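# Carry the tube rack to the next room's counter

## Task

Move the tube rack onto the counter in the adjoining room so that it finishes standing upright with each tube seated all the way down in a hole; neither the rack nor any tube may ever contact the floor, the robot must not tip over or be left leaning, the rack must stay put without the robot supporting it, and the robot must release it and back away at the end. Note that the connecting door swings shut on its own.

## Robot and tools

Robot: a Hello Robot Stretch 4 with one arm. It has an omni-wheel base, a lift that rides up a mast, an arm that telescopes forward, a three-joint wrist and a two-finger gripper. It stands about 1.6 m tall; the base rim lies within 0.23 m of the base origin. Cameras: head_camera (mast top, facing forward and downward; turn the base to look elsewhere), head_left_camera and head_right_camera (fisheyes beside it, aimed more steeply down, showing base and arm), wrist_camera (behind the fingers, looking along them, fingertips near the bottom of its image).

Frames: the base frame sits on the floor below the base centre, x ahead, y left, z up. hand_pose is reported in it and marks a point between the open fingertips; with all wrist joints at 0 its axes line up with the base frame. The printed value may be slightly off. The odometry frame is the base frame where the scene began; base_odometry counts wheel rotation only, so slipping looks like travel, and heading runs -3.142 to 3.142, left positive.

execute_actions: argument "actions" is a list holding one action or nothing (empty list = just report state and images). An action may contain "base", "joints", or both, plus optional "pace" and "contact_limits"; alternatively it contains only {"end_of_arm": "enable_torque"}, which re-powers wrist or gripper motors that shut off so they hold in place. All motions in one action begin together.
- "base" holds exactly one relative move from the current position: {"translate_m": d} straight ahead in metres (negative backs up), -2 to 2; {"strafe_m": d} sideways in metres, left positive, -2 to 2; {"rotate_rad": d} turn in place, counter-clockwise positive, -3.2 to 3.2. These are offsets, counted from the last reported base position.
- "joints" is a map of absolute targets by name: lift_m 0 to 1.2; arm_m 0 to 0.55 (extension); wrist_yaw_rad -1.134 to 4.276 (0 ahead, positive left, 3.14 tucked back, past 3.4 the arm may block); wrist_pitch_rad -1.117 to 4.259 (0 level, 1.57 pointing down); wrist_roll_rad -1.117 to 4.259 (positive is clockwise viewed from behind the gripper); gripper_m -0.038 to 0.141 (fingertip gap; negative squeezes the tips together). Metres and radians. Out-of-range joint targets are clipped and reported; any other bad value or unknown key rejects the whole call.
- "pace": "slow", "default", "fast" or "max" (base up to 0.1/0.3/0.4/0.6 m/s and 1/2/3/4 rad/s; slower when the lift is high).
- "contact_limits": only {"arm_m": x}, x from 0 (gentlest) to 0.75 (firmest), default 0.5.
- "cameras": list of camera names or "all"; omitted or null gives all, [] gives none.
A joint or base left out of an action may still be driving toward an earlier target.

wait: {"seconds": s}, s from 0 to 10; commands nothing and returns state and images.

zoom_image: {"camera": name, "region": [x0, y0, x1, y1]} in pixels of that camera's most recent full image, origin top-left, region no larger than 504 by 504. Image sizes: head_camera 420x560, head fisheyes 420x672, wrist_camera 616x392.

finished_scene: {"scene": n}, the number of the current scene; irreversible, reports success and starts any following scene. The goal must already hold and remain true.

Result lines: base_status and joint_status tell how each motion ended: "done" (for the base, the wheels completed their turns, slip included); "off_target" (stopped short, maybe still pushing); "contact_stop_at_<key>" (blocked by something; that part goes slack, so a loaded lift can sag and the base can drift); "limit_stop_at_<name>", e.g. own_body (about to hit itself, frequent with the gripper tilted up and rolled) or tilt (leaning beyond 6 degrees; lift, arm and wheels go slack until upright); "torque_fault" (a wrist or gripper motor overloaded and went limp until enable_torque). After a stop, the remaining calls in that reply are skipped. on_its_own lists what happened without being commanded; "held at" there is a target, not a position. lidar_m: 12 ranges in metres, sector 1 straight ahead, then counter-clockwise in 30 degree steps (4 left, 7 behind, 10 right); "-" means nothing seen or closer than 0.25 m; glass, thin legs and things behind may be missed, tabletops are seen. wrist_depth_mm: a 7x7 grid of depths, 100 to 2000 mm, from top left. turned_by_wheels vs turned_by_imu: a gap beyond about 0.1 rad signals a collision or slip. base_tilt in degrees, forward and right positive. motor_effort in percent, peak in brackets; readings are noisy and offset.

Gripping: command a gap smaller than the object; a firm grip shows in gripper_m effort, and the gripper reading alone doesn't prove a hold. If fingertips jam on a surface, raise the lift. To unfold at the start, send lift_m 0.4 with wrist_yaw_rad 0.

Cautions: don't drop, slam or shove objects. Driving or turning with over 1 kg held and arm_m above 0.2, especially fast, can tip the robot, as can sustained pushing or pulling with a high gripper. Pressing the gripper into things causes torque faults. Objects may be nudged by outside disturbances. The robot keeps its last command while you compose the next reply.

Each tool is called as name(argument=value, ...), one argument or row to a line, values as JSON.

## Session

execute_actions(
  actions=[],
)

Scene clock: 0.00 s.
base_odometry: x=+0.000 y=+0.000 heading=+0.000 (m, m, rad; odometry frame)
turned_by_wheels: +0.000 (rad since the last result)
turned_by_imu: +0.000 (rad since the last result)
base_tilt: forward=-0.5 right=-0.8 (deg)
lidar_m: 0.75 0.92 0.98 0.99 1.17 2.33 2.91 0.87 0.74 0.75 0.88 0.76
base_status: not commanded
joint_positions: lift_m=+0.152 arm_m=+0.001 wrist_yaw_rad=+3.127 wrist_pitch_rad=+0.018 wrist_roll_rad=+0.000 gripper_m=+0.057
joint_status: not commanded
motor_effort: lift_m=+21 arm_m=+0 wrist_yaw_rad=-2 wrist_pitch_rad=-7 wrist_roll_rad=+0 gripper_m=-2 wheel_0=+0 wheel_1=+0 wheel_2=+1 (%)
hand_pose: x=-0.1157 y=+0.0916 z=+0.3253 quat_wxyz=(+0.007, -0.009, +0.000, +1.000) (m; base frame)
wrist_depth_mm: - 141 - - - - - / - 133 - - - - - / - 122 182 - - - - / 109 138 236 - - - - / 1205 - - - - - - / 1182 1430 211 1499 217 1430 1397 / 931 878 917 111 917 904 931
pictures: head_camera, head_left_camera, head_right_camera, wrist_camera
Images, in order (width x height): head_camera 420x560, head_left_camera 420x672, head_right_camera 420x672, wrist_camera 616x392.

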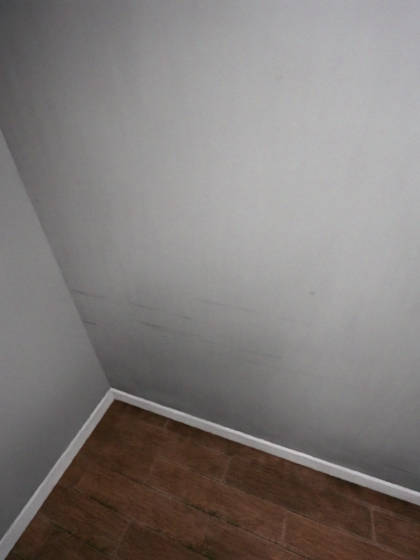

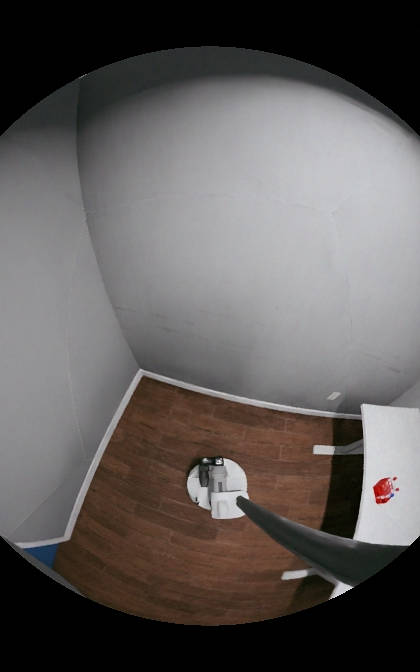

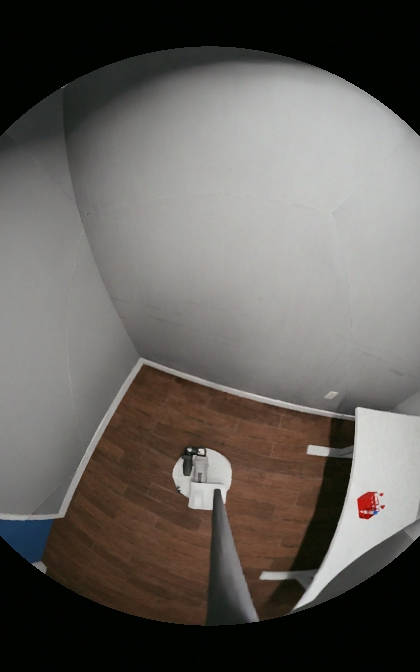

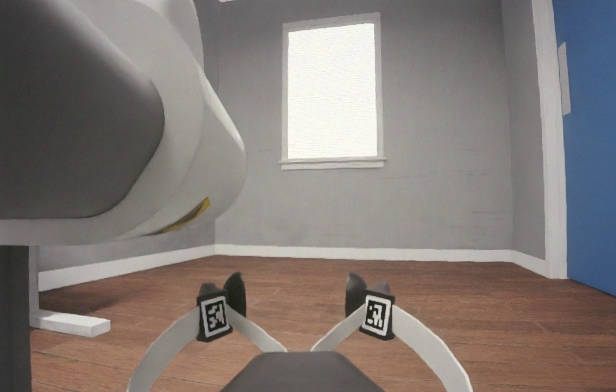

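Look at the door first.

execute_actions(
  actions=[
    {"base":{"rotate_rad":2.2}},
  ],
  cameras=["head_camera","head_left_camera"],
)

execute_actions(
  actions=[
    {"base":{"rotate_rad":2.25},"joints":{"lift_m":0.8}},
  ],
  cameras=[],
)

execute_actions(
  actions=[
    {"joints":{"wrist_yaw_rad":0,"wrist_pitch_rad":0.4,"gripper_m":0.14}},
  ],
)

Scene clock: 8.90 s.
base_odometry: x=+0.000 y=+0.000 heading=+2.199 (m, m, rad; odometry frame)
turned_by_wheels: +2.199 (rad since the last result)
turned_by_imu: +2.239 (rad since the last result)
base_tilt: forward=-0.5 right=-0.8 (deg)
lidar_m: 1.25 2.79 1.21 0.81 0.73 0.76 0.82 0.76 0.77 1.01 0.98 0.99
base_status: done
joint_positions: lift_m=+0.152 arm_m=+0.001 wrist_yaw_rad=+3.127 wrist_pitch_rad=+0.018 wrist_roll_rad=+0.000 gripper_m=+0.057
joint_status: not commanded
motor_effort: lift_m=+21(21) arm_m=+0(0) wrist_yaw_rad=-2(2) wrist_pitch_rad=-6(6) wrist_roll_rad=+0(0) gripper_m=-4(3) wheel_0=-2(7) wheel_1=-2(9) wheel_2=-3(10) (%)
hand_pose: x=-0.1157 y=+0.0916 z=+0.3253 quat_wxyz=(+0.007, -0.009, +0.000, +1.000) (m; base frame)
wrist_depth_mm: - 141 1025 1229 1576 1537 676 / - 133 1008 1205 1336 866 866 / - 122 181 1205 1464 1336 1281 / 109 138 236 1182 1499 1499 1308 / 723 820 976 1182 1464 1464 1308 / 732 842 210 1138 216 1255 1255 / 741 788 917 111 917 904 931
pictures: head_camera, head_left_camera
Images, in order (width x height): head_camera 420x560, head_left_camera 420x672.

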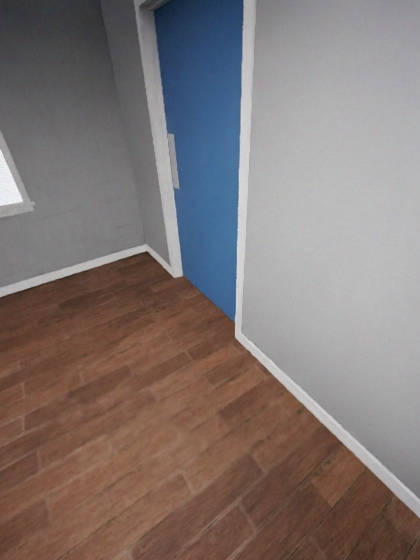

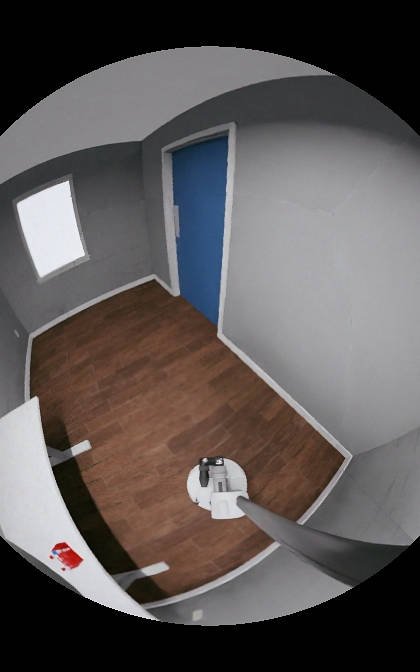

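Scene clock: 12.33 s.
base_odometry: x=+0.000 y=+0.000 heading=-1.834 (m, m, rad; odometry frame)
turned_by_wheels: +2.249 (rad since the last result)
turned_by_imu: +2.289 (rad since the last result)
base_tilt: forward=-0.5 right=-0.8 (deg)
lidar_m: 0.74 0.81 0.77 0.74 0.80 1.01 0.98 1.02 1.48 2.95 1.01 0.76
base_status: done
joint_positions: lift_m=+0.800 arm_m=+0.001 wrist_yaw_rad=+3.127 wrist_pitch_rad=+0.018 wrist_roll_rad=+0.000 gripper_m=+0.057
joint_status: all done
motor_effort: lift_m=+25(27) arm_m=+0(0) wrist_yaw_rad=-2(1) wrist_pitch_rad=-6(6) wrist_roll_rad=+0(0) gripper_m=-1(2) wheel_0=-2(9) wheel_1=-2(8) wheel_2=-4(10) (%)
hand_pose: x=-0.1156 y=+0.0916 z=+0.9727 quat_wxyz=(+0.007, -0.009, +0.000, +1.000) (m; base frame)
wrist_depth_mm: - 141 1160 1138 1138 1138 991 / - 133 1138 1138 1138 1138 976 / - 122 182 1138 1138 1138 960 / 109 138 236 1118 1138 1118 960 / 1138 1098 1118 1118 1078 1118 960 / 1098 1098 211 1118 216 1118 976 / 1098 1098 1098 111 1098 1078 991
pictures: none
No camera images: the call's "cameras" was empty. Leave "cameras" out to get every camera's image.

Scene clock: 14.73 s.
base_odometry: x=+0.000 y=+0.000 heading=-1.834 (m, m, rad; odometry frame)
turned_by_wheels: +0.000 (rad since the last result)
turned_by_imu: +0.001 (rad since the last result)
base_tilt: forward=-0.5 right=-0.8 (deg)
lidar_m: 0.74 0.80 0.77 0.76 0.81 1.00 0.98 1.05 1.49 2.96 1.01 0.76
base_status: not commanded
joint_positions: lift_m=+0.800 arm_m=+0.001 wrist_yaw_rad=+0.000 wrist_pitch_rad=+0.402 wrist_roll_rad=+0.000 gripper_m=+0.140
joint_status: all done
motor_effort: lift_m=+25(25) arm_m=+0(0) wrist_yaw_rad=-3(7) wrist_pitch_rad=-6(3) wrist_roll_rad=+0(0) gripper_m=-1(3) wheel_0=-2(2) wheel_1=-2(2) wheel_2=-4(4) (%)
hand_pose: x=+0.4370 y=-0.0873 z=+0.8650 quat_wxyz=(+0.980, +0.000, +0.200, +0.000) (m; base frame)
wrist_depth_mm: 1118 1205 1205 1205 1205 1205 1160 / 1138 1255 1281 1255 1255 1229 1229 / 1138 1308 1281 1281 1308 1308 1281 / 820 831 768 732 866 866 878 / 647 609 627 627 597 603 597 / 1138 210 1537 1576 1499 1499 1098 / 1138 1182 1308 111 1336 1308 1138
pictures: head_camera, head_left_camera, head_right_camera, wrist_camera
Images, in order (width x height): head_camera 420x560, head_left_camera 420x672, head_right_camera 420x672, wrist_camera 616x392.

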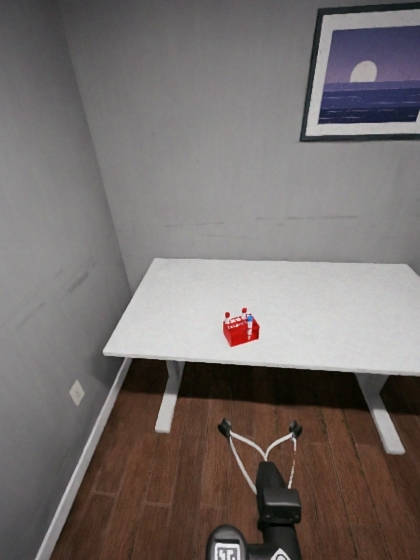

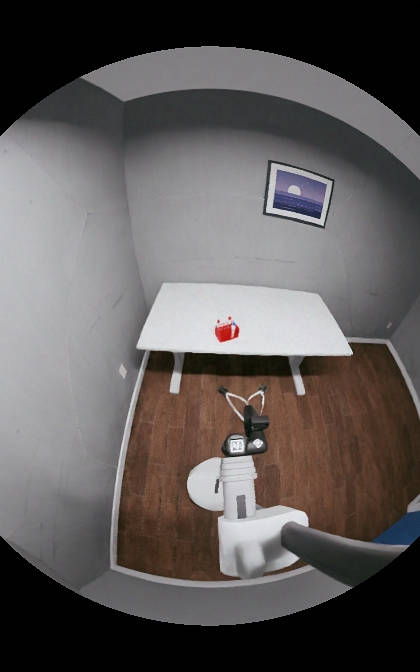

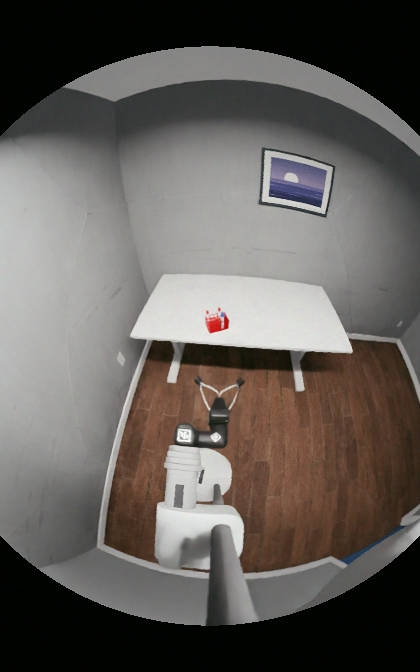

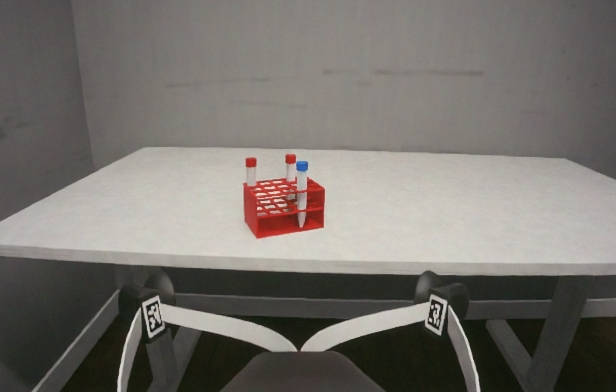

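zoom_image(
  camera="wrist_camera",
  region=[220,145,350,245],
)

zoom_image(
  camera="head_camera",
  region=[205,295,285,360],
)

Region (220, 145, 350, 245) of wrist_camera's 616x392 image, scaled by 3.877; it fills the top 388 rows of this view, and the rest is white.

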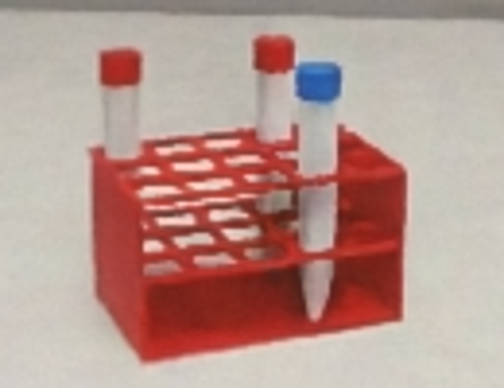

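Region (205, 295, 285, 360) of head_camera's 420x560 image, scaled by 6.300, with more detail than that image has; it fills the top 410 rows of this view, and the rest is white.

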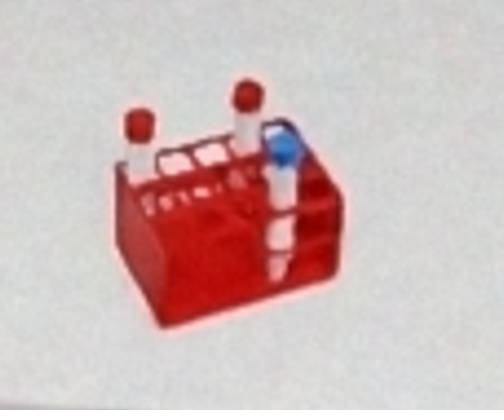

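execute_actions(
  actions=[
    {"base":{"rotate_rad":0.44},"joints":{"wrist_pitch_rad":0,"lift_m":0.63,"gripper_m":0.141}},
  ],
  cameras=[],
)

execute_actions(
  actions=[
    {"base":{"strafe_m":-0.35}},
  ],
)

Scene clock: 31.87 s.
base_odometry: x=+0.000 y=+0.000 heading=-1.395 (m, m, rad; odometry frame)
turned_by_wheels: +0.439 (rad since the last result)
turned_by_imu: +0.448 (rad since the last result)
base_tilt: forward=-0.6 right=-0.8 (deg)
lidar_m: 0.77 0.80 0.76 0.79 1.02 0.97 1.03 1.37 2.95 1.08 0.76 0.74
base_status: done
joint_positions: lift_m=+0.630 arm_m=+0.001 wrist_yaw_rad=+0.000 wrist_pitch_rad=+0.003 wrist_roll_rad=+0.000 gripper_m=+0.141
joint_status: all done
motor_effort: lift_m=+17(24) arm_m=+0(0) wrist_yaw_rad=-1(2) wrist_pitch_rad=-9(12) wrist_roll_rad=+0(1) gripper_m=+1(2) wheel_0=-3(9) wheel_1=-3(9) wheel_2=-4(9) (%)
hand_pose: x=+0.4600 y=-0.0874 z=+0.8078 quat_wxyz=(+1.000, +0.000, +0.001, +0.000) (m; base frame)
wrist_depth_mm: 676 842 1118 1499 1336 1205 1118 / 683 842 1138 1499 1308 1205 1098 / 683 842 1118 1499 1336 1205 1098 / 676 842 1138 1464 1308 1182 1098 / 676 831 1138 1397 1281 1060 1060 / 668 209 647 647 492 488 508 / 668 788 1078 111 1308 1118 1060
pictures: none
No camera images: the call's "cameras" was empty. Leave "cameras" out to get every camera's image.

Scene clock: 34.37 s.
base_odometry: x=-0.345 y=-0.061 heading=-1.395 (m, m, rad; odometry frame)
turned_by_wheels: +0.000 (rad since the last result)
turned_by_imu: +0.000 (rad since the last result)
base_tilt: forward=-0.5 right=-0.8 (deg)
lidar_m: 0.60 0.82 1.06 1.11 1.21 1.14 1.18 1.73 2.64 0.84 0.61 0.55
base_status: done
joint_positions: lift_m=+0.630 arm_m=+0.001 wrist_yaw_rad=+0.000 wrist_pitch_rad=+0.003 wrist_roll_rad=+0.000 gripper_m=+0.141
joint_status: not commanded
motor_effort: lift_m=+18(18) arm_m=+0(0) wrist_yaw_rad=-1(2) wrist_pitch_rad=-9(8) wrist_roll_rad=-1(0) gripper_m=-2(1) wheel_0=+0(9) wheel_1=+0(11) wheel_2=+0(3) (%)
hand_pose: x=+0.4600 y=-0.0874 z=+0.8077 quat_wxyz=(+1.000, +0.000, +0.001, +0.000) (m; base frame)
wrist_depth_mm: 960 1182 1499 1281 1160 1042 946 / 960 1182 1430 1281 1138 1042 960 / 960 1205 1430 1281 1160 1042 946 / 976 1182 1430 1281 1138 1042 946 / 960 1138 1397 1205 1118 991 931 / 707 210 544 535 449 484 525 / 931 1138 891 111 370 334 349
pictures: head_camera, head_left_camera, head_right_camera, wrist_camera
Images, in order (width x height): head_camera 420x560, head_left_camera 420x672, head_right_camera 420x672, wrist_camera 616x392.

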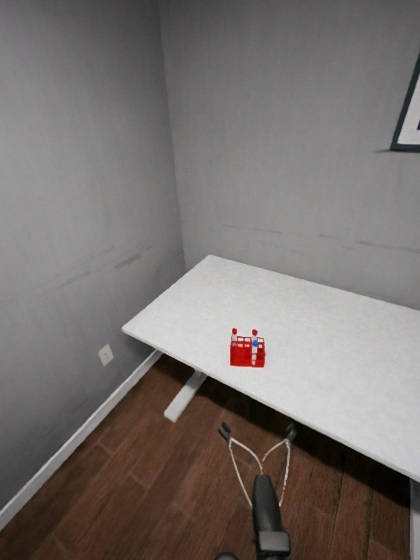

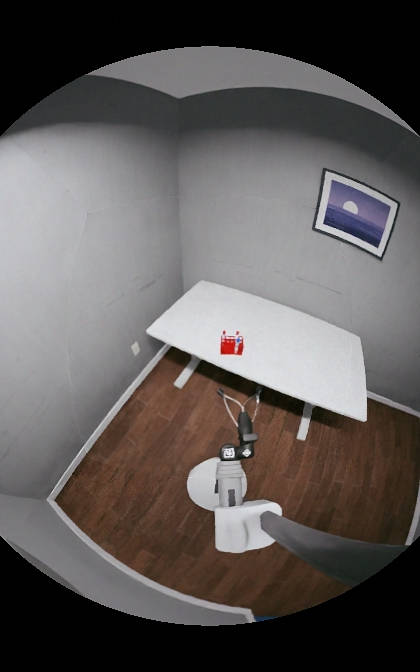

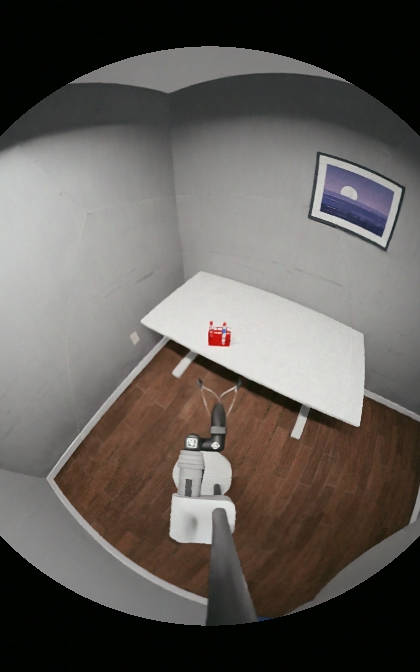

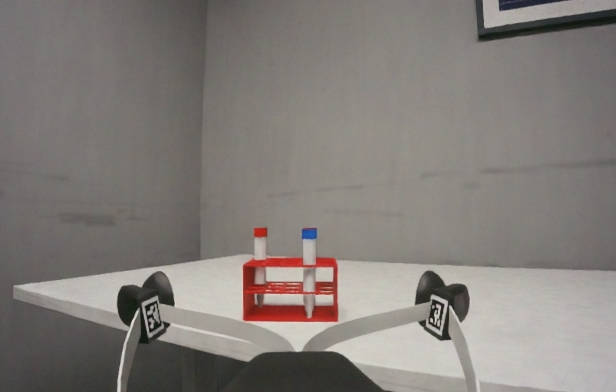

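execute_actions(
  actions=[
    {"base":{"strafe_m":0.01},"joints":{"lift_m":0.592,"arm_m":0.19}},
  ],
  cameras=["head_camera","wrist_camera"],
)

Scene clock: 40.40 s.
base_odometry: x=-0.335 y=-0.059 heading=-1.395 (m, m, rad; odometry frame)
turned_by_wheels: +0.000 (rad since the last result)
turned_by_imu: +0.001 (rad since the last result)
base_tilt: forward=-0.6 right=-0.9 (deg)
lidar_m: 0.58 0.84 1.06 1.10 1.19 1.13 1.19 1.72 2.66 0.83 0.61 0.57
base_status: done
joint_positions: lift_m=+0.592 arm_m=+0.189 wrist_yaw_rad=+0.000 wrist_pitch_rad=+0.002 wrist_roll_rad=+0.000 gripper_m=+0.141
joint_status: all done
motor_effort: lift_m=+17(18) arm_m=+8(8) wrist_yaw_rad=-2(1) wrist_pitch_rad=-6(8) wrist_roll_rad=+0(1) gripper_m=-1(0) wheel_0=+0(11) wheel_1=+2(7) wheel_2=+0(1) (%)
hand_pose: x=+0.6480 y=-0.0874 z=+0.7699 quat_wxyz=(+1.000, +0.000, +0.001, +0.000) (m; base frame)
wrist_depth_mm: 866 1078 1281 1118 1008 904 831 / 866 1078 1281 1118 991 891 820 / 866 1098 1255 1098 976 878 809 / 878 1098 1255 1098 991 866 809 / 854 1008 778 798 931 842 788 / 377 209 349 353 320 349 382 / 798 264 257 111 265 240 253
pictures: head_camera, wrist_camera
Images, in order (width x height): head_camera 420x560, wrist_camera 616x392.

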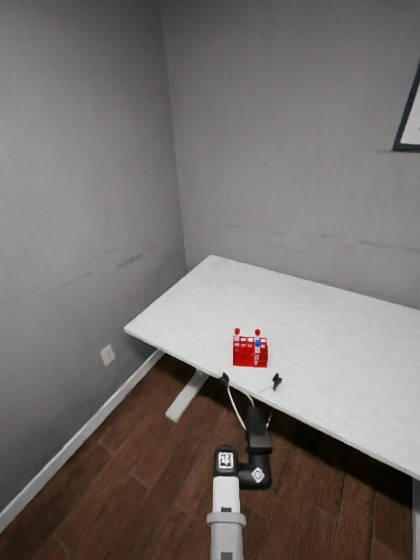

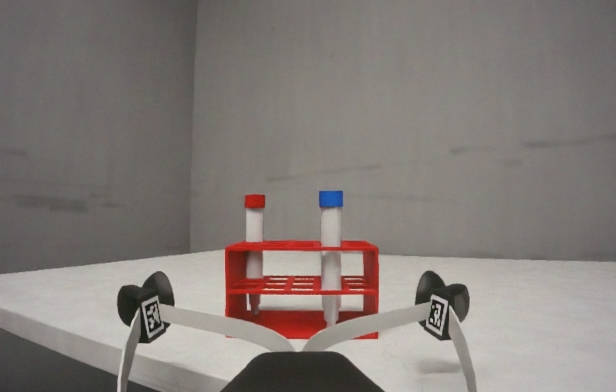

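execute_actions(
  actions=[
    {"base":{"strafe_m":-0.003},"joints":{"lift_m":0.584,"arm_m":0.25}},
  ],
  cameras=["wrist_camera"],
)

execute_actions(
  actions=[
    {"joints":{"arm_m":0.3},"pace":"slow"},
  ],
  cameras=["head_camera","wrist_camera"],
)

zoom_image(
  camera="head_camera",
  region=[200,310,310,400],
)

Scene clock: 49.70 s.
base_odometry: x=-0.338 y=-0.060 heading=-1.395 (m, m, rad; odometry frame)
turned_by_wheels: +0.000 (rad since the last result)
turned_by_imu: +0.001 (rad since the last result)
base_tilt: forward=-0.5 right=-0.8 (deg)
lidar_m: 0.68 0.83 1.04 1.10 1.19 1.14 1.21 1.70 2.63 0.84 0.62 0.56
base_status: done
joint_positions: lift_m=+0.584 arm_m=+0.249 wrist_yaw_rad=+0.000 wrist_pitch_rad=+0.002 wrist_roll_rad=+0.000 gripper_m=+0.141
joint_status: all done
motor_effort: lift_m=+17(16) arm_m=+8(6) wrist_yaw_rad=-2(1) wrist_pitch_rad=-7(8) wrist_roll_rad=+0(0) gripper_m=-1(1) wheel_0=-1(8) wheel_1=+0(7) wheel_2=+0(1) (%)
hand_pose: x=+0.7080 y=-0.0874 z=+0.7618 quat_wxyz=(+1.000, +0.000, +0.001, +0.000) (m; base frame)
wrist_depth_mm: 842 1060 1205 1078 946 842 788 / 854 1042 1205 1060 946 842 768 / 854 1060 1160 1042 931 854 778 / 854 1042 1182 1042 931 820 759 / 809 976 574 597 732 809 741 / 347 210 273 290 242 320 349 / 233 222 235 111 240 220 232
pictures: wrist_camera
Images, in order (width x height): wrist_camera 616x392.

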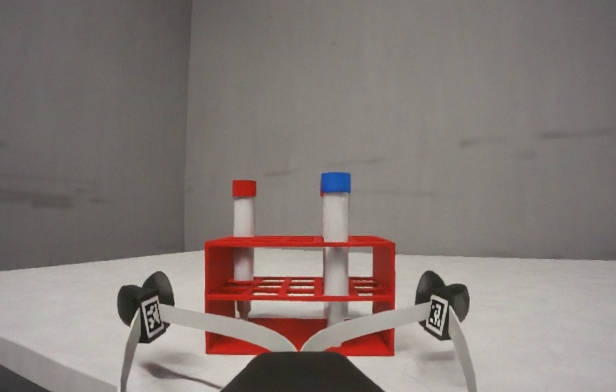

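Scene clock: 51.40 s.
base_odometry: x=-0.338 y=-0.060 heading=-1.395 (m, m, rad; odometry frame)
turned_by_wheels: +0.000 (rad since the last result)
turned_by_imu: +0.000 (rad since the last result)
base_tilt: forward=-0.5 right=-0.8 (deg)
lidar_m: 0.70 0.83 1.04 1.09 1.21 1.13 1.20 1.71 2.65 0.85 0.62 0.58
base_status: not commanded
joint_positions: lift_m=+0.584 arm_m=+0.299 wrist_yaw_rad=+0.000 wrist_pitch_rad=+0.002 wrist_roll_rad=+0.000 gripper_m=+0.141
joint_status: all done
motor_effort: lift_m=+17(17) arm_m=+8(9) wrist_yaw_rad=-2(2) wrist_pitch_rad=-7(6) wrist_roll_rad=-1(0) gripper_m=+2(0) wheel_0=-1(1) wheel_1=+0(0) wheel_2=+0(0) (%)
hand_pose: x=+0.7580 y=-0.0874 z=+0.7618 quat_wxyz=(+1.000, +0.000, +0.001, +0.000) (m; base frame)
wrist_depth_mm: 820 1025 1160 1025 904 798 732 / 820 1025 1138 1008 904 798 732 / 831 1042 1118 991 891 798 741 / 831 1025 1118 991 866 788 723 / 798 931 262 274 276 759 707 / 345 210 218 213 206 320 351 / 229 221 220 111 225 220 232
pictures: head_camera, wrist_camera
Images, in order (width x height): head_camera 420x560, wrist_camera 616x392.

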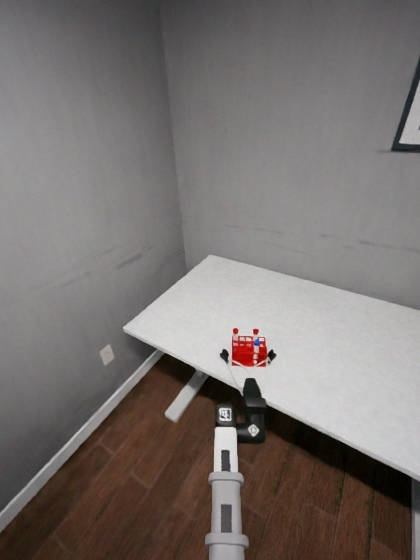

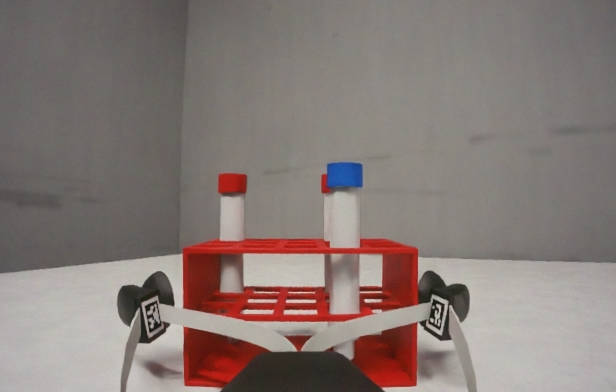

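Region (200, 310, 310, 400) of head_camera's 420x560 image, scaled by 4.582, with more detail than that image has; it fills the top 412 rows of this view, and the rest is white.

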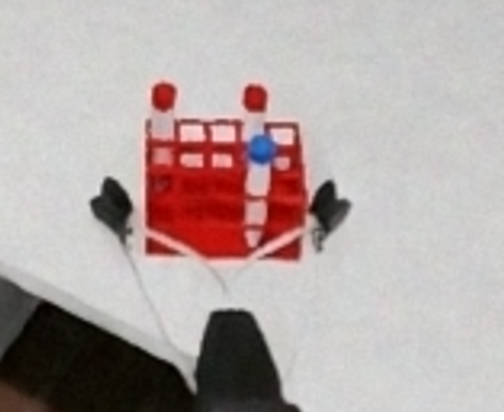

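execute_actions(
  actions=[
    {"joints":{"arm_m":0.32},"pace":"slow"},
  ],
  cameras=["wrist_camera"],
)

execute_actions(
  actions=[
    {"joints":{"gripper_m":0.04},"pace":"slow"},
  ],
  cameras=["wrist_camera"],
)

execute_actions(
  actions=[
    {"joints":{"lift_m":0.63},"pace":"slow"},
  ],
  cameras=["head_camera","wrist_camera"],
)

zoom_image(
  camera="head_camera",
  region=[200,310,310,400],
)

Scene clock: 60.80 s.
base_odometry: x=-0.338 y=-0.060 heading=-1.395 (m, m, rad; odometry frame)
turned_by_wheels: +0.000 (rad since the last result)
turned_by_imu: +0.003 (rad since the last result)
base_tilt: forward=-0.7 right=-0.8 (deg)
lidar_m: 0.69 0.84 1.05 1.11 1.20 1.13 1.20 1.74 2.62 0.85 0.60 0.57
base_status: not commanded
joint_positions: lift_m=+0.584 arm_m=+0.317 wrist_yaw_rad=-0.011 wrist_pitch_rad=+0.005 wrist_roll_rad=+0.001 gripper_m=+0.141
joint_status: all done
on_its_own: wrist_yaw_rad is at rest, and its effort (+30) is outside its rest range (-13 to +13)
motor_effort: lift_m=+17(17) arm_m=+19(20) wrist_yaw_rad=+30(30) wrist_pitch_rad=-14(14) wrist_roll_rad=-2(2) gripper_m=-2(2) wheel_0=+6(6) wheel_1=+1(1) wheel_2=-5(5) (%)
hand_pose: x=+0.7751 y=-0.0906 z=+0.7611 quat_wxyz=(+1.000, +0.001, +0.002, -0.005) (m; base frame)
wrist_depth_mm: 820 1025 1138 991 866 788 732 / 831 1025 1118 976 878 788 723 / 820 1042 1118 976 878 788 723 / 820 1008 1042 960 854 778 723 / 798 976 249 246 580 750 699 / 342 210 210 215 212 315 347 / 227 220 214 111 222 218 229
pictures: wrist_camera
Images, in order (width x height): wrist_camera 616x392.

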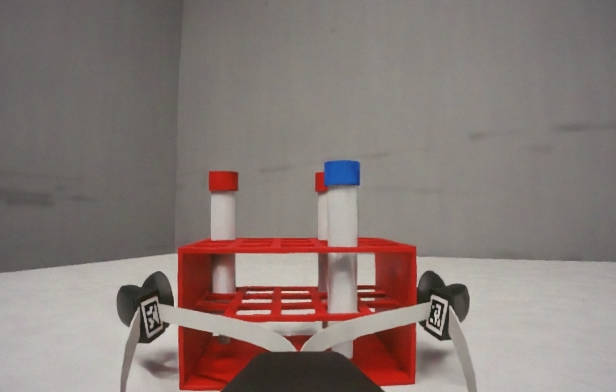

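Scene clock: 65.27 s.
base_odometry: x=-0.338 y=-0.060 heading=-1.395 (m, m, rad; odometry frame)
turned_by_wheels: +0.000 (rad since the last result)
turned_by_imu: +0.001 (rad since the last result)
base_tilt: forward=-0.6 right=-0.7 (deg)
lidar_m: 0.70 0.80 1.06 1.10 1.18 1.13 1.19 1.72 2.65 0.86 0.60 0.57
base_status: not commanded
joint_positions: lift_m=+0.584 arm_m=+0.317 wrist_yaw_rad=-0.011 wrist_pitch_rad=+0.005 wrist_roll_rad=+0.001 gripper_m=+0.041
joint_status: all done
on_its_own: wrist_yaw_rad is at rest, and its effort (+30) is outside its rest range (-13 to +13)
motor_effort: lift_m=+17(17) arm_m=+19(19) wrist_yaw_rad=+30(30) wrist_pitch_rad=-13(14) wrist_roll_rad=-2(2) gripper_m=-32(32) wheel_0=+7(7) wheel_1=+2(1) wheel_2=-5(4) (%)
hand_pose: x=+0.7751 y=-0.0906 z=+0.7611 quat_wxyz=(+1.000, +0.001, +0.003, -0.005) (m; base frame)
wrist_depth_mm: 820 1025 1138 976 878 788 732 / 820 1042 1118 976 878 788 732 / 831 1025 1098 991 866 778 732 / 831 1025 1060 960 854 788 732 / 798 917 229 249 251 750 691 / 342 174 208 192 193 310 347 / 198 201 188 111 178 202 229
pictures: wrist_camera
Images, in order (width x height): wrist_camera 616x392.

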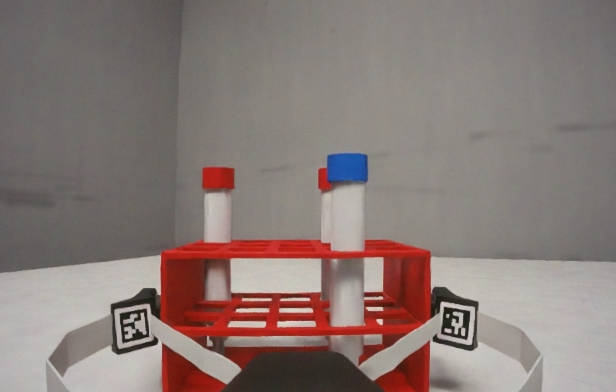

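Scene clock: 66.50 s.
base_odometry: x=-0.338 y=-0.060 heading=-1.395 (m, m, rad; odometry frame)
turned_by_wheels: -0.001 (rad since the last result)
turned_by_imu: -0.001 (rad since the last result)
base_tilt: forward=-0.6 right=-0.7 (deg)
lidar_m: 0.60 0.84 1.05 1.08 1.20 1.14 1.18 1.68 2.65 0.82 0.59 0.57
base_status: not commanded
joint_positions: lift_m=+0.630 arm_m=+0.319 wrist_yaw_rad=+0.000 wrist_pitch_rad=+0.004 wrist_roll_rad=+0.001 gripper_m=+0.041
joint_status: all done
motor_effort: lift_m=+26(28) arm_m=+8(19) wrist_yaw_rad=-2(30) wrist_pitch_rad=-11(27) wrist_roll_rad=-2(3) gripper_m=-33(31) wheel_0=-1(7) wheel_1=+0(1) wheel_2=-4(5) (%)
hand_pose: x=+0.7780 y=-0.0874 z=+0.8067 quat_wxyz=(+1.000, +0.000, +0.002, +0.000) (m; base frame)
wrist_depth_mm: 820 1008 1118 976 878 788 723 / 820 1025 1138 991 866 788 723 / 820 1025 1118 991 854 788 723 / 820 1025 1060 976 854 788 715 / 820 976 229 250 251 768 715 / 508 173 208 193 193 466 508 / 294 300 188 111 178 303 330
pictures: head_camera, wrist_camera
Images, in order (width x height): head_camera 420x560, wrist_camera 616x392.

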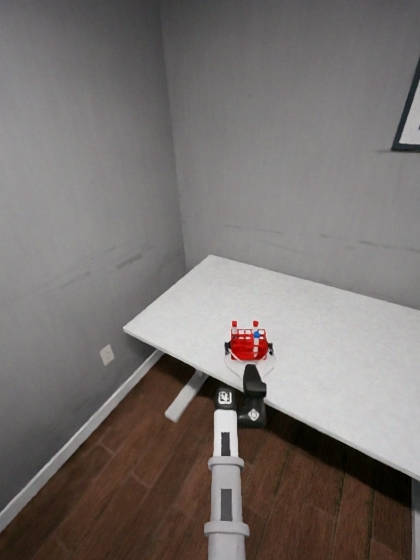

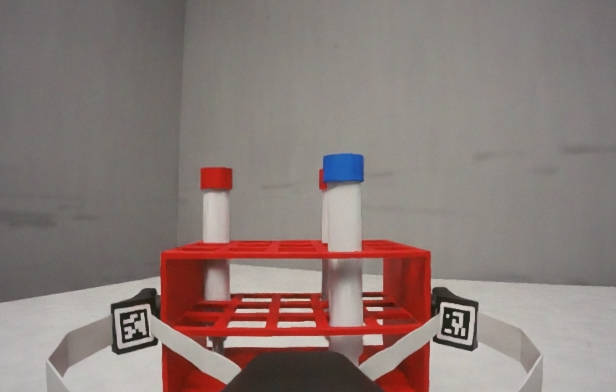

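Region (200, 310, 310, 400) of head_camera's 420x560 image, scaled by 4.582, with more detail than that image has; it fills the top 412 rows of this view, and the rest is white.

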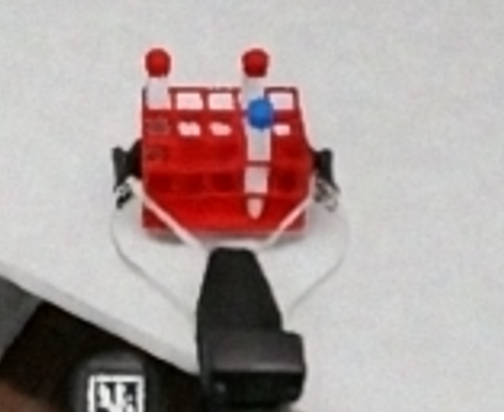

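execute_actions(
  actions=[
    {"joints":{"arm_m":0.0,"wrist_yaw_rad":2.6,"lift_m":0.66}},
  ],
  cameras=["head_left_camera"],
)

execute_actions(
  actions=[
    {"base":{"rotate_rad":-2.03},"pace":"slow"},
  ],
  cameras=["head_left_camera"],
)

execute_actions(
  actions=[
    {"base":{"translate_m":1.6}},
  ],
  cameras=[],
)

execute_actions(
  actions=[
    {"base":{"rotate_rad":-1.545},"pace":"slow"},
  ],
)

Scene clock: 80.10 s.
base_odometry: x=-0.338 y=-0.060 heading=-1.395 (m, m, rad; odometry frame)
turned_by_wheels: +0.000 (rad since the last result)
turned_by_imu: +0.003 (rad since the last result)
base_tilt: forward=-0.6 right=-0.8 (deg)
lidar_m: 0.60 0.82 1.05 0.25 1.20 1.12 1.19 1.72 2.64 0.84 0.60 0.57
base_status: not commanded
joint_positions: lift_m=+0.660 arm_m=+0.002 wrist_yaw_rad=+2.600 wrist_pitch_rad=+0.004 wrist_roll_rad=+0.001 gripper_m=+0.041
joint_status: all done
motor_effort: lift_m=+26(27) arm_m=-8(7) wrist_yaw_rad=+0(3) wrist_pitch_rad=-10(11) wrist_roll_rad=-1(2) gripper_m=-30(31) wheel_0=+0(0) wheel_1=+0(0) wheel_2=-4(4) (%)
hand_pose: x=-0.0293 y=+0.2237 z=+0.8368 quat_wxyz=(+0.268, -0.002, +0.001, +0.964) (m; base frame)
wrist_depth_mm: 1229 1255 1308 1308 1366 1366 1182 / 1255 1255 1281 1308 1308 1397 1138 / 1229 1205 1229 1281 1308 1308 1118 / 1205 1229 1255 1255 1281 1336 1138 / 1182 1229 229 238 252 1336 1160 / 1182 174 209 192 193 1308 1138 / 1160 1160 188 111 178 1281 1118
pictures: head_left_camera
Images, in order (width x height): head_left_camera 420x672.

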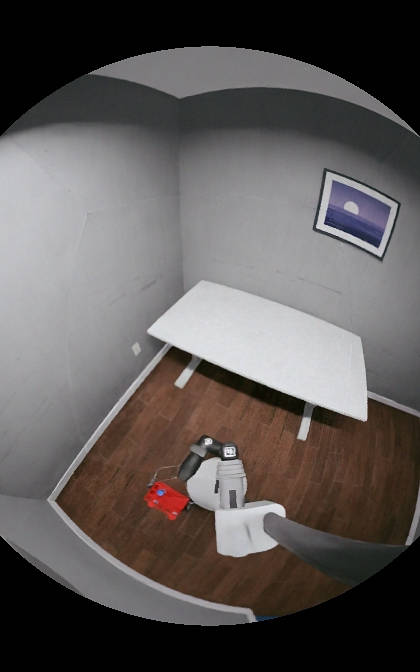

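Scene clock: 83.40 s.
base_odometry: x=-0.338 y=-0.060 heading=+2.858 (m, m, rad; odometry frame)
turned_by_wheels: -2.029 (rad since the last result)
turned_by_imu: -2.064 (rad since the last result)
base_tilt: forward=-0.6 right=-0.8 (deg)
lidar_m: 2.65 0.81 0.58 0.25 0.61 0.89 1.06 1.13 1.18 1.14 1.20 1.80
base_status: done
joint_positions: lift_m=+0.660 arm_m=+0.002 wrist_yaw_rad=+2.600 wrist_pitch_rad=+0.004 wrist_roll_rad=+0.001 gripper_m=+0.041
joint_status: not commanded
motor_effort: lift_m=+25(25) arm_m=-7(8) wrist_yaw_rad=-1(1) wrist_pitch_rad=-9(12) wrist_roll_rad=-2(2) gripper_m=-33(31) wheel_0=+2(7) wheel_1=+2(6) wheel_2=+4(9) (%)
hand_pose: x=-0.0293 y=+0.2237 z=+0.8368 quat_wxyz=(+0.268, -0.002, +0.001, +0.964) (m; base frame)
wrist_depth_mm: 1042 1160 1336 1537 1708 1366 1160 / 1025 1138 1308 1499 1708 1366 1138 / 1025 1138 1281 1464 1708 1366 1138 / 1025 1138 1229 1397 1618 1366 1118 / 1008 1098 229 250 251 1336 1098 / 991 174 210 193 193 585 647 / 946 1060 189 111 178 1229 427
pictures: head_left_camera
Images, in order (width x height): head_left_camera 420x672.

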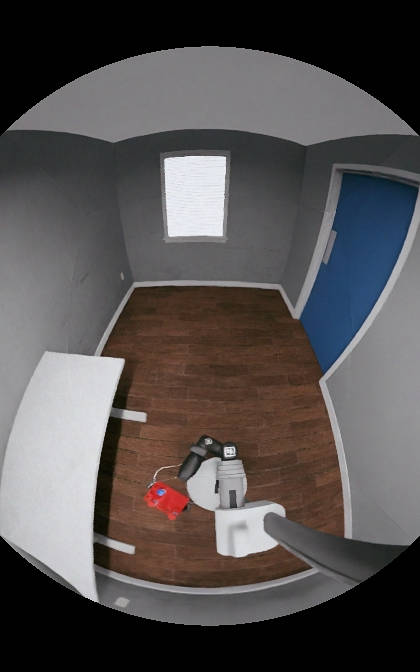

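Scene clock: 90.23 s.
base_odometry: x=-1.874 y=+0.387 heading=+2.859 (m, m, rad; odometry frame)
turned_by_wheels: +0.000 (rad since the last result)
turned_by_imu: -0.001 (rad since the last result)
base_tilt: forward=-0.6 right=-0.8 (deg)
lidar_m: 1.03 1.10 1.36 0.25 1.30 1.10 2.67 1.65 1.30 1.24 1.22 1.12
base_status: done
joint_positions: lift_m=+0.660 arm_m=+0.002 wrist_yaw_rad=+2.600 wrist_pitch_rad=+0.004 wrist_roll_rad=+0.001 gripper_m=+0.041
joint_status: not commanded
motor_effort: lift_m=+25(25) arm_m=-7(7) wrist_yaw_rad=-1(1) wrist_pitch_rad=-10(12) wrist_roll_rad=-1(1) gripper_m=-33(36) wheel_0=+2(7) wheel_1=+2(6) wheel_2=-1(11) (%)
hand_pose: x=-0.0293 y=+0.2236 z=+0.8368 quat_wxyz=(+0.268, -0.002, +0.001, +0.964) (m; base frame)
wrist_depth_mm: - - - - 1708 1336 1118 / - - - - 1756 1336 1078 / - - - - 1708 1336 1098 / - - - - 1708 1308 1098 / - - 229 238 251 1308 1078 / - 174 209 192 193 1160 1078 / 1983 - 189 111 177 1229 1060
pictures: none
No camera images: the call's "cameras" was empty. Leave "cameras" out to get every camera's image.

Scene clock: 93.07 s.
base_odometry: x=-1.874 y=+0.387 heading=+1.314 (m, m, rad; odometry frame)
turned_by_wheels: -1.544 (rad since the last result)
turned_by_imu: -1.570 (rad since the last result)
base_tilt: forward=-0.5 right=-0.9 (deg)
lidar_m: 1.24 1.28 1.09 0.26 1.11 1.34 1.31 1.27 1.08 2.65 1.61 1.30
base_status: done
joint_positions: lift_m=+0.660 arm_m=+0.002 wrist_yaw_rad=+2.600 wrist_pitch_rad=+0.004 wrist_roll_rad=+0.001 gripper_m=+0.041
joint_status: not commanded
motor_effort: lift_m=+25(25) arm_m=-8(8) wrist_yaw_rad=-2(2) wrist_pitch_rad=-10(10) wrist_roll_rad=-1(1) gripper_m=-33(32) wheel_0=+2(5) wheel_1=+3(6) wheel_2=+4(8) (%)
hand_pose: x=-0.0293 y=+0.2236 z=+0.8368 quat_wxyz=(+0.268, -0.002, +0.001, +0.964) (m; base frame)
wrist_depth_mm: 1255 1397 1618 1756 1430 1060 891 / 1229 1366 1576 1808 1430 1060 891 / 1255 1366 1576 1708 1430 1078 866 / 1229 1397 1499 1708 1336 1060 878 / 1205 1336 229 250 251 1042 854 / 1205 173 209 192 194 960 878 / 1160 1255 189 111 177 1042 866
pictures: head_camera, head_left_camera, head_right_camera, wrist_camera
Images, in order (width x height): head_camera 420x560, head_left_camera 420x672, head_right_camera 420x672, wrist_camera 616x392.

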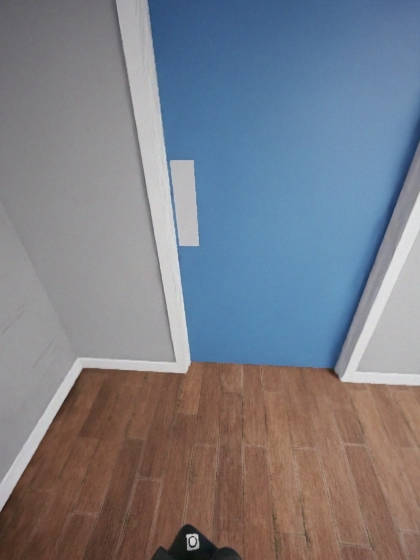

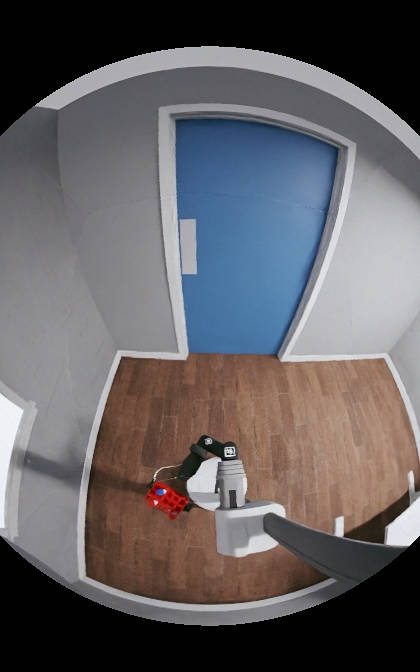

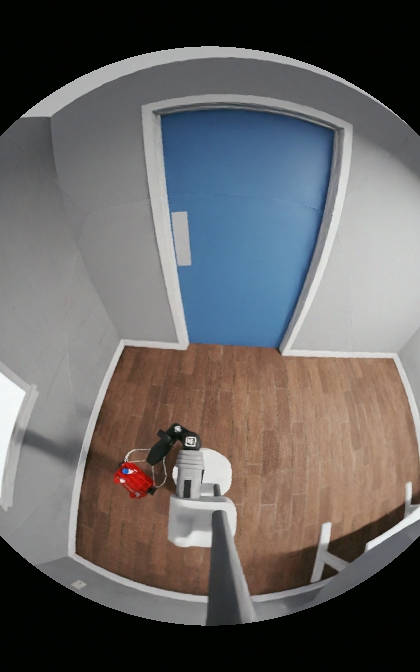

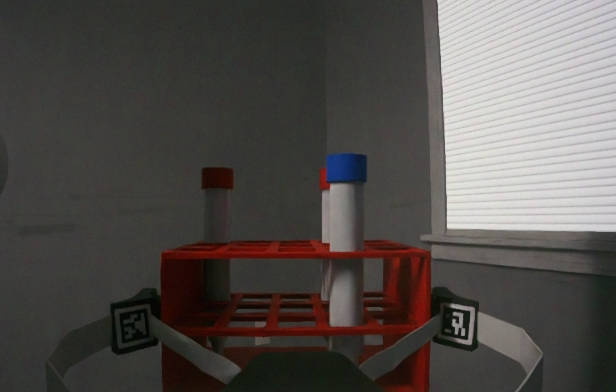

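execute_actions(
  actions=[
    {"base":{"rotate_rad":1.5},"pace":"slow"},
  ],
  cameras=[],
)

execute_actions(
  actions=[
    {"base":{"translate_m":-0.18},"joints":{"wrist_yaw_rad":2.3}},
  ],
  cameras=[],
)

execute_actions(
  actions=[
    {"base":{"strafe_m":-0.93}},
  ],
  cameras=["head_left_camera","head_right_camera"],
)

Scene clock: 109.27 s.
base_odometry: x=-1.874 y=+0.387 heading=+2.813 (m, m, rad; odometry frame)
turned_by_wheels: +1.499 (rad since the last result)
turned_by_imu: +1.528 (rad since the last result)
base_tilt: forward=-0.5 right=-0.8 (deg)
lidar_m: 1.03 1.08 1.37 0.25 1.35 1.11 2.04 1.72 1.32 1.27 1.22 1.12
base_status: done
joint_positions: lift_m=+0.660 arm_m=+0.002 wrist_yaw_rad=+2.600 wrist_pitch_rad=+0.004 wrist_roll_rad=+0.001 gripper_m=+0.041
joint_status: not commanded
motor_effort: lift_m=+25(25) arm_m=-7(7) wrist_yaw_rad=-2(1) wrist_pitch_rad=-10(10) wrist_roll_rad=-2(2) gripper_m=-34(32) wheel_0=-4(6) wheel_1=-2(7) wheel_2=-5(7) (%)
hand_pose: x=-0.0293 y=+0.2236 z=+0.8368 quat_wxyz=(+0.268, -0.002, +0.001, +0.964) (m; base frame)
wrist_depth_mm: - - - - 1618 1308 1098 / - - - - 1661 1281 1098 / - - - - 1618 1255 1098 / - - - - 1576 1281 1060 / - - 230 239 251 1281 1060 / - 173 210 192 193 1160 1060 / 1983 1983 189 111 177 1255 1042
pictures: none
No camera images: the call's "cameras" was empty. Leave "cameras" out to get every camera's image.

Scene clock: 111.23 s.
base_odometry: x=-1.704 y=+0.329 heading=+2.813 (m, m, rad; odometry frame)
turned_by_wheels: +0.000 (rad since the last result)
turned_by_imu: +0.001 (rad since the last result)
base_tilt: forward=-0.5 right=-0.8 (deg)
lidar_m: 1.19 1.27 0.25 0.26 1.10 0.94 2.03 1.74 1.30 1.27 1.30 1.32
base_status: done
joint_positions: lift_m=+0.660 arm_m=+0.002 wrist_yaw_rad=+2.300 wrist_pitch_rad=+0.004 wrist_roll_rad=+0.001 gripper_m=+0.041
joint_status: all done
motor_effort: lift_m=+25(25) arm_m=-7(8) wrist_yaw_rad=-2(9) wrist_pitch_rad=-11(11) wrist_roll_rad=-1(1) gripper_m=-34(33) wheel_0=-3(7) wheel_1=-1(8) wheel_2=+2(12) (%)
hand_pose: x=+0.0457 y=+0.2734 z=+0.8368 quat_wxyz=(+0.408, -0.002, +0.001, +0.913) (m; base frame)
wrist_depth_mm: - - - 1618 1366 1160 1025 / - - 1983 1618 1336 1160 1025 / - - 1983 1618 1336 1138 1025 / - - 1808 1618 1308 1160 1008 / - 1808 230 239 251 1138 991 / - 174 210 193 193 1060 1008 / - 1983 189 111 177 1078 991
pictures: none
No camera images: the call's "cameras" was empty. Leave "cameras" out to get every camera's image.

Scene clock: 115.67 s.
base_odometry: x=-1.404 y=+1.209 heading=+2.813 (m, m, rad; odometry frame)
turned_by_wheels: +0.000 (rad since the last result)
turned_by_imu: +0.002 (rad since the last result)
base_tilt: forward=-0.5 right=-0.8 (deg)
lidar_m: 1.02 1.33 0.27 0.25 1.67 2.10 1.14 0.50 0.35 0.33 0.34 0.50
base_status: done
joint_positions: lift_m=+0.660 arm_m=+0.002 wrist_yaw_rad=+2.300 wrist_pitch_rad=+0.004 wrist_roll_rad=+0.001 gripper_m=+0.041
joint_status: not commanded
motor_effort: lift_m=+25(25) arm_m=-7(7) wrist_yaw_rad=-2(2) wrist_pitch_rad=-11(10) wrist_roll_rad=-1(1) gripper_m=-32(32) wheel_0=+1(10) wheel_1=+1(12) wheel_2=+0(1) (%)
hand_pose: x=+0.0457 y=+0.2734 z=+0.8368 quat_wxyz=(+0.408, -0.002, +0.001, +0.913) (m; base frame)
wrist_depth_mm: - - - - - - 1863 / - - - - - - 1808 / - - - - - 1983 1808 / - - - - - - 1863 / - - 229 250 251 1983 1808 / - 173 208 192 193 1863 1808 / 1921 - 188 111 178 1921 1708
pictures: head_left_camera, head_right_camera
Images, in order (width x height): head_left_camera 420x672, head_right_camera 420x672.

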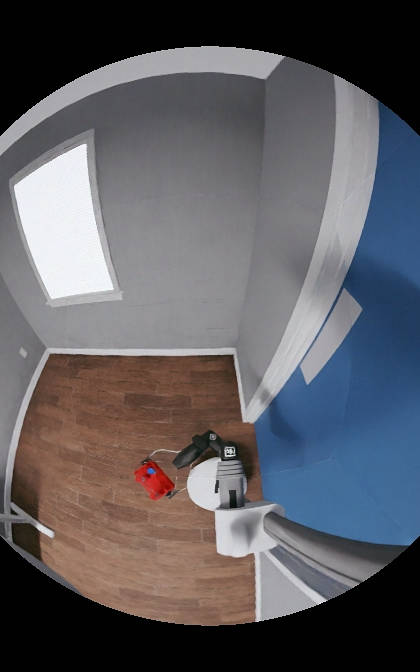

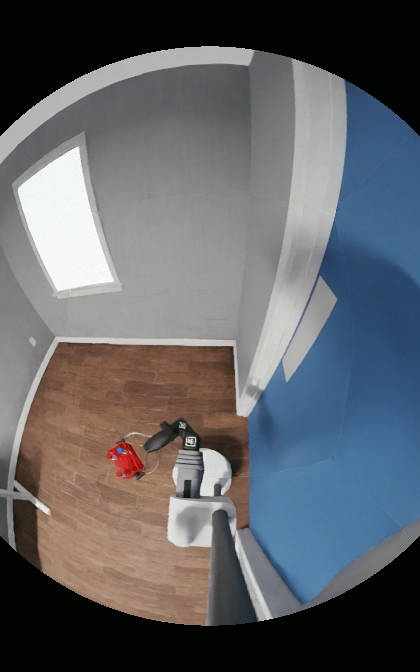

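Jamb is about 0.48 ahead; shift toward it a little.

execute_actions(
  actions=[
    {"base":{"translate_m":0.1}},
  ],
  cameras=[],
)

execute_actions(
  actions=[
    {"base":{"strafe_m":-0.65},"pace":"slow"},
  ],
  cameras=["head_left_camera","head_right_camera"],
)

Scene clock: 122.00 s.
base_odometry: x=-1.498 y=+1.242 heading=+2.814 (m, m, rad; odometry frame)
turned_by_wheels: +0.000 (rad since the last result)
turned_by_imu: +0.001 (rad since the last result)
base_tilt: forward=-0.5 right=-0.7 (deg)
lidar_m: 1.01 1.22 0.26 0.25 1.70 2.08 1.11 0.51 0.35 0.34 0.35 0.48
base_status: done
joint_positions: lift_m=+0.660 arm_m=+0.002 wrist_yaw_rad=+2.300 wrist_pitch_rad=+0.004 wrist_roll_rad=+0.001 gripper_m=+0.041
joint_status: not commanded
motor_effort: lift_m=+25(25) arm_m=-7(7) wrist_yaw_rad=-1(2) wrist_pitch_rad=-10(11) wrist_roll_rad=-1(1) gripper_m=-31(35) wheel_0=+2(7) wheel_1=+2(8) wheel_2=-3(12) (%)
hand_pose: x=+0.0458 y=+0.2734 z=+0.8368 quat_wxyz=(+0.409, -0.002, +0.001, +0.913) (m; base frame)
wrist_depth_mm: - - - - - - 1921 / - - - - - - 1756 / - - - - - - 1863 / - - - - - 1983 1808 / - - 229 248 252 1983 1808 / - 174 209 192 193 1921 1708 / 1983 - 189 111 178 1921 1756
pictures: none
No camera images: the call's "cameras" was empty. Leave "cameras" out to get every camera's image.

Scene clock: 129.63 s.
base_odometry: x=-1.289 y=+1.857 heading=+2.814 (m, m, rad; odometry frame)
turned_by_wheels: +0.000 (rad since the last result)
turned_by_imu: +0.003 (rad since the last result)
base_tilt: forward=-0.5 right=-0.9 (deg)
lidar_m: 1.05 0.48 0.28 0.26 2.29 0.43 0.25 0.25 0.25 0.25 0.39 1.22
base_status: done
joint_positions: lift_m=+0.660 arm_m=+0.002 wrist_yaw_rad=+2.300 wrist_pitch_rad=+0.004 wrist_roll_rad=+0.001 gripper_m=+0.041
joint_status: not commanded
motor_effort: lift_m=+25(25) arm_m=-7(7) wrist_yaw_rad=-2(1) wrist_pitch_rad=-9(11) wrist_roll_rad=-2(1) gripper_m=-34(32) wheel_0=+4(12) wheel_1=-5(12) wheel_2=+0(3) (%)
hand_pose: x=+0.0457 y=+0.2734 z=+0.8368 quat_wxyz=(+0.408, -0.002, +0.001, +0.913) (m; base frame)
wrist_depth_mm: 683 - - - - - - / 676 - - - - - - / 676 - - - - - - / 668 - - - - - - / 661 - 229 238 250 - - / 654 173 209 193 194 - - / 585 1983 189 111 177 1983 -
pictures: head_left_camera, head_right_camera
Images, in order (width x height): head_left_camera 420x672, head_right_camera 420x672.

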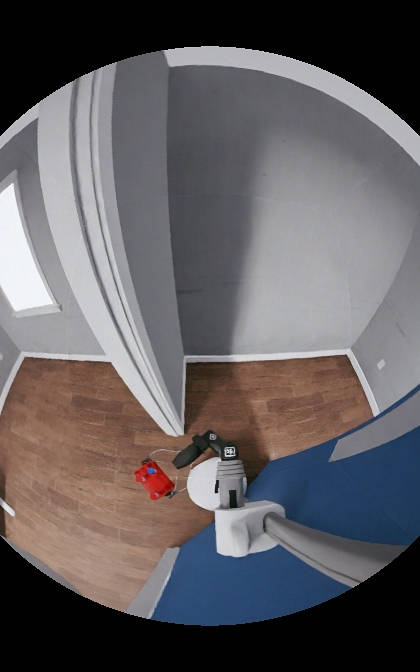

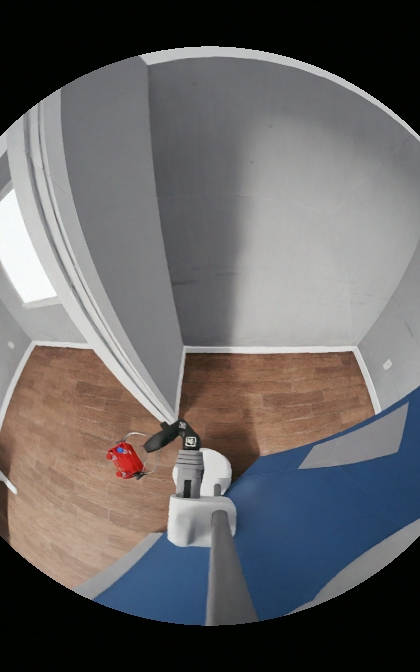

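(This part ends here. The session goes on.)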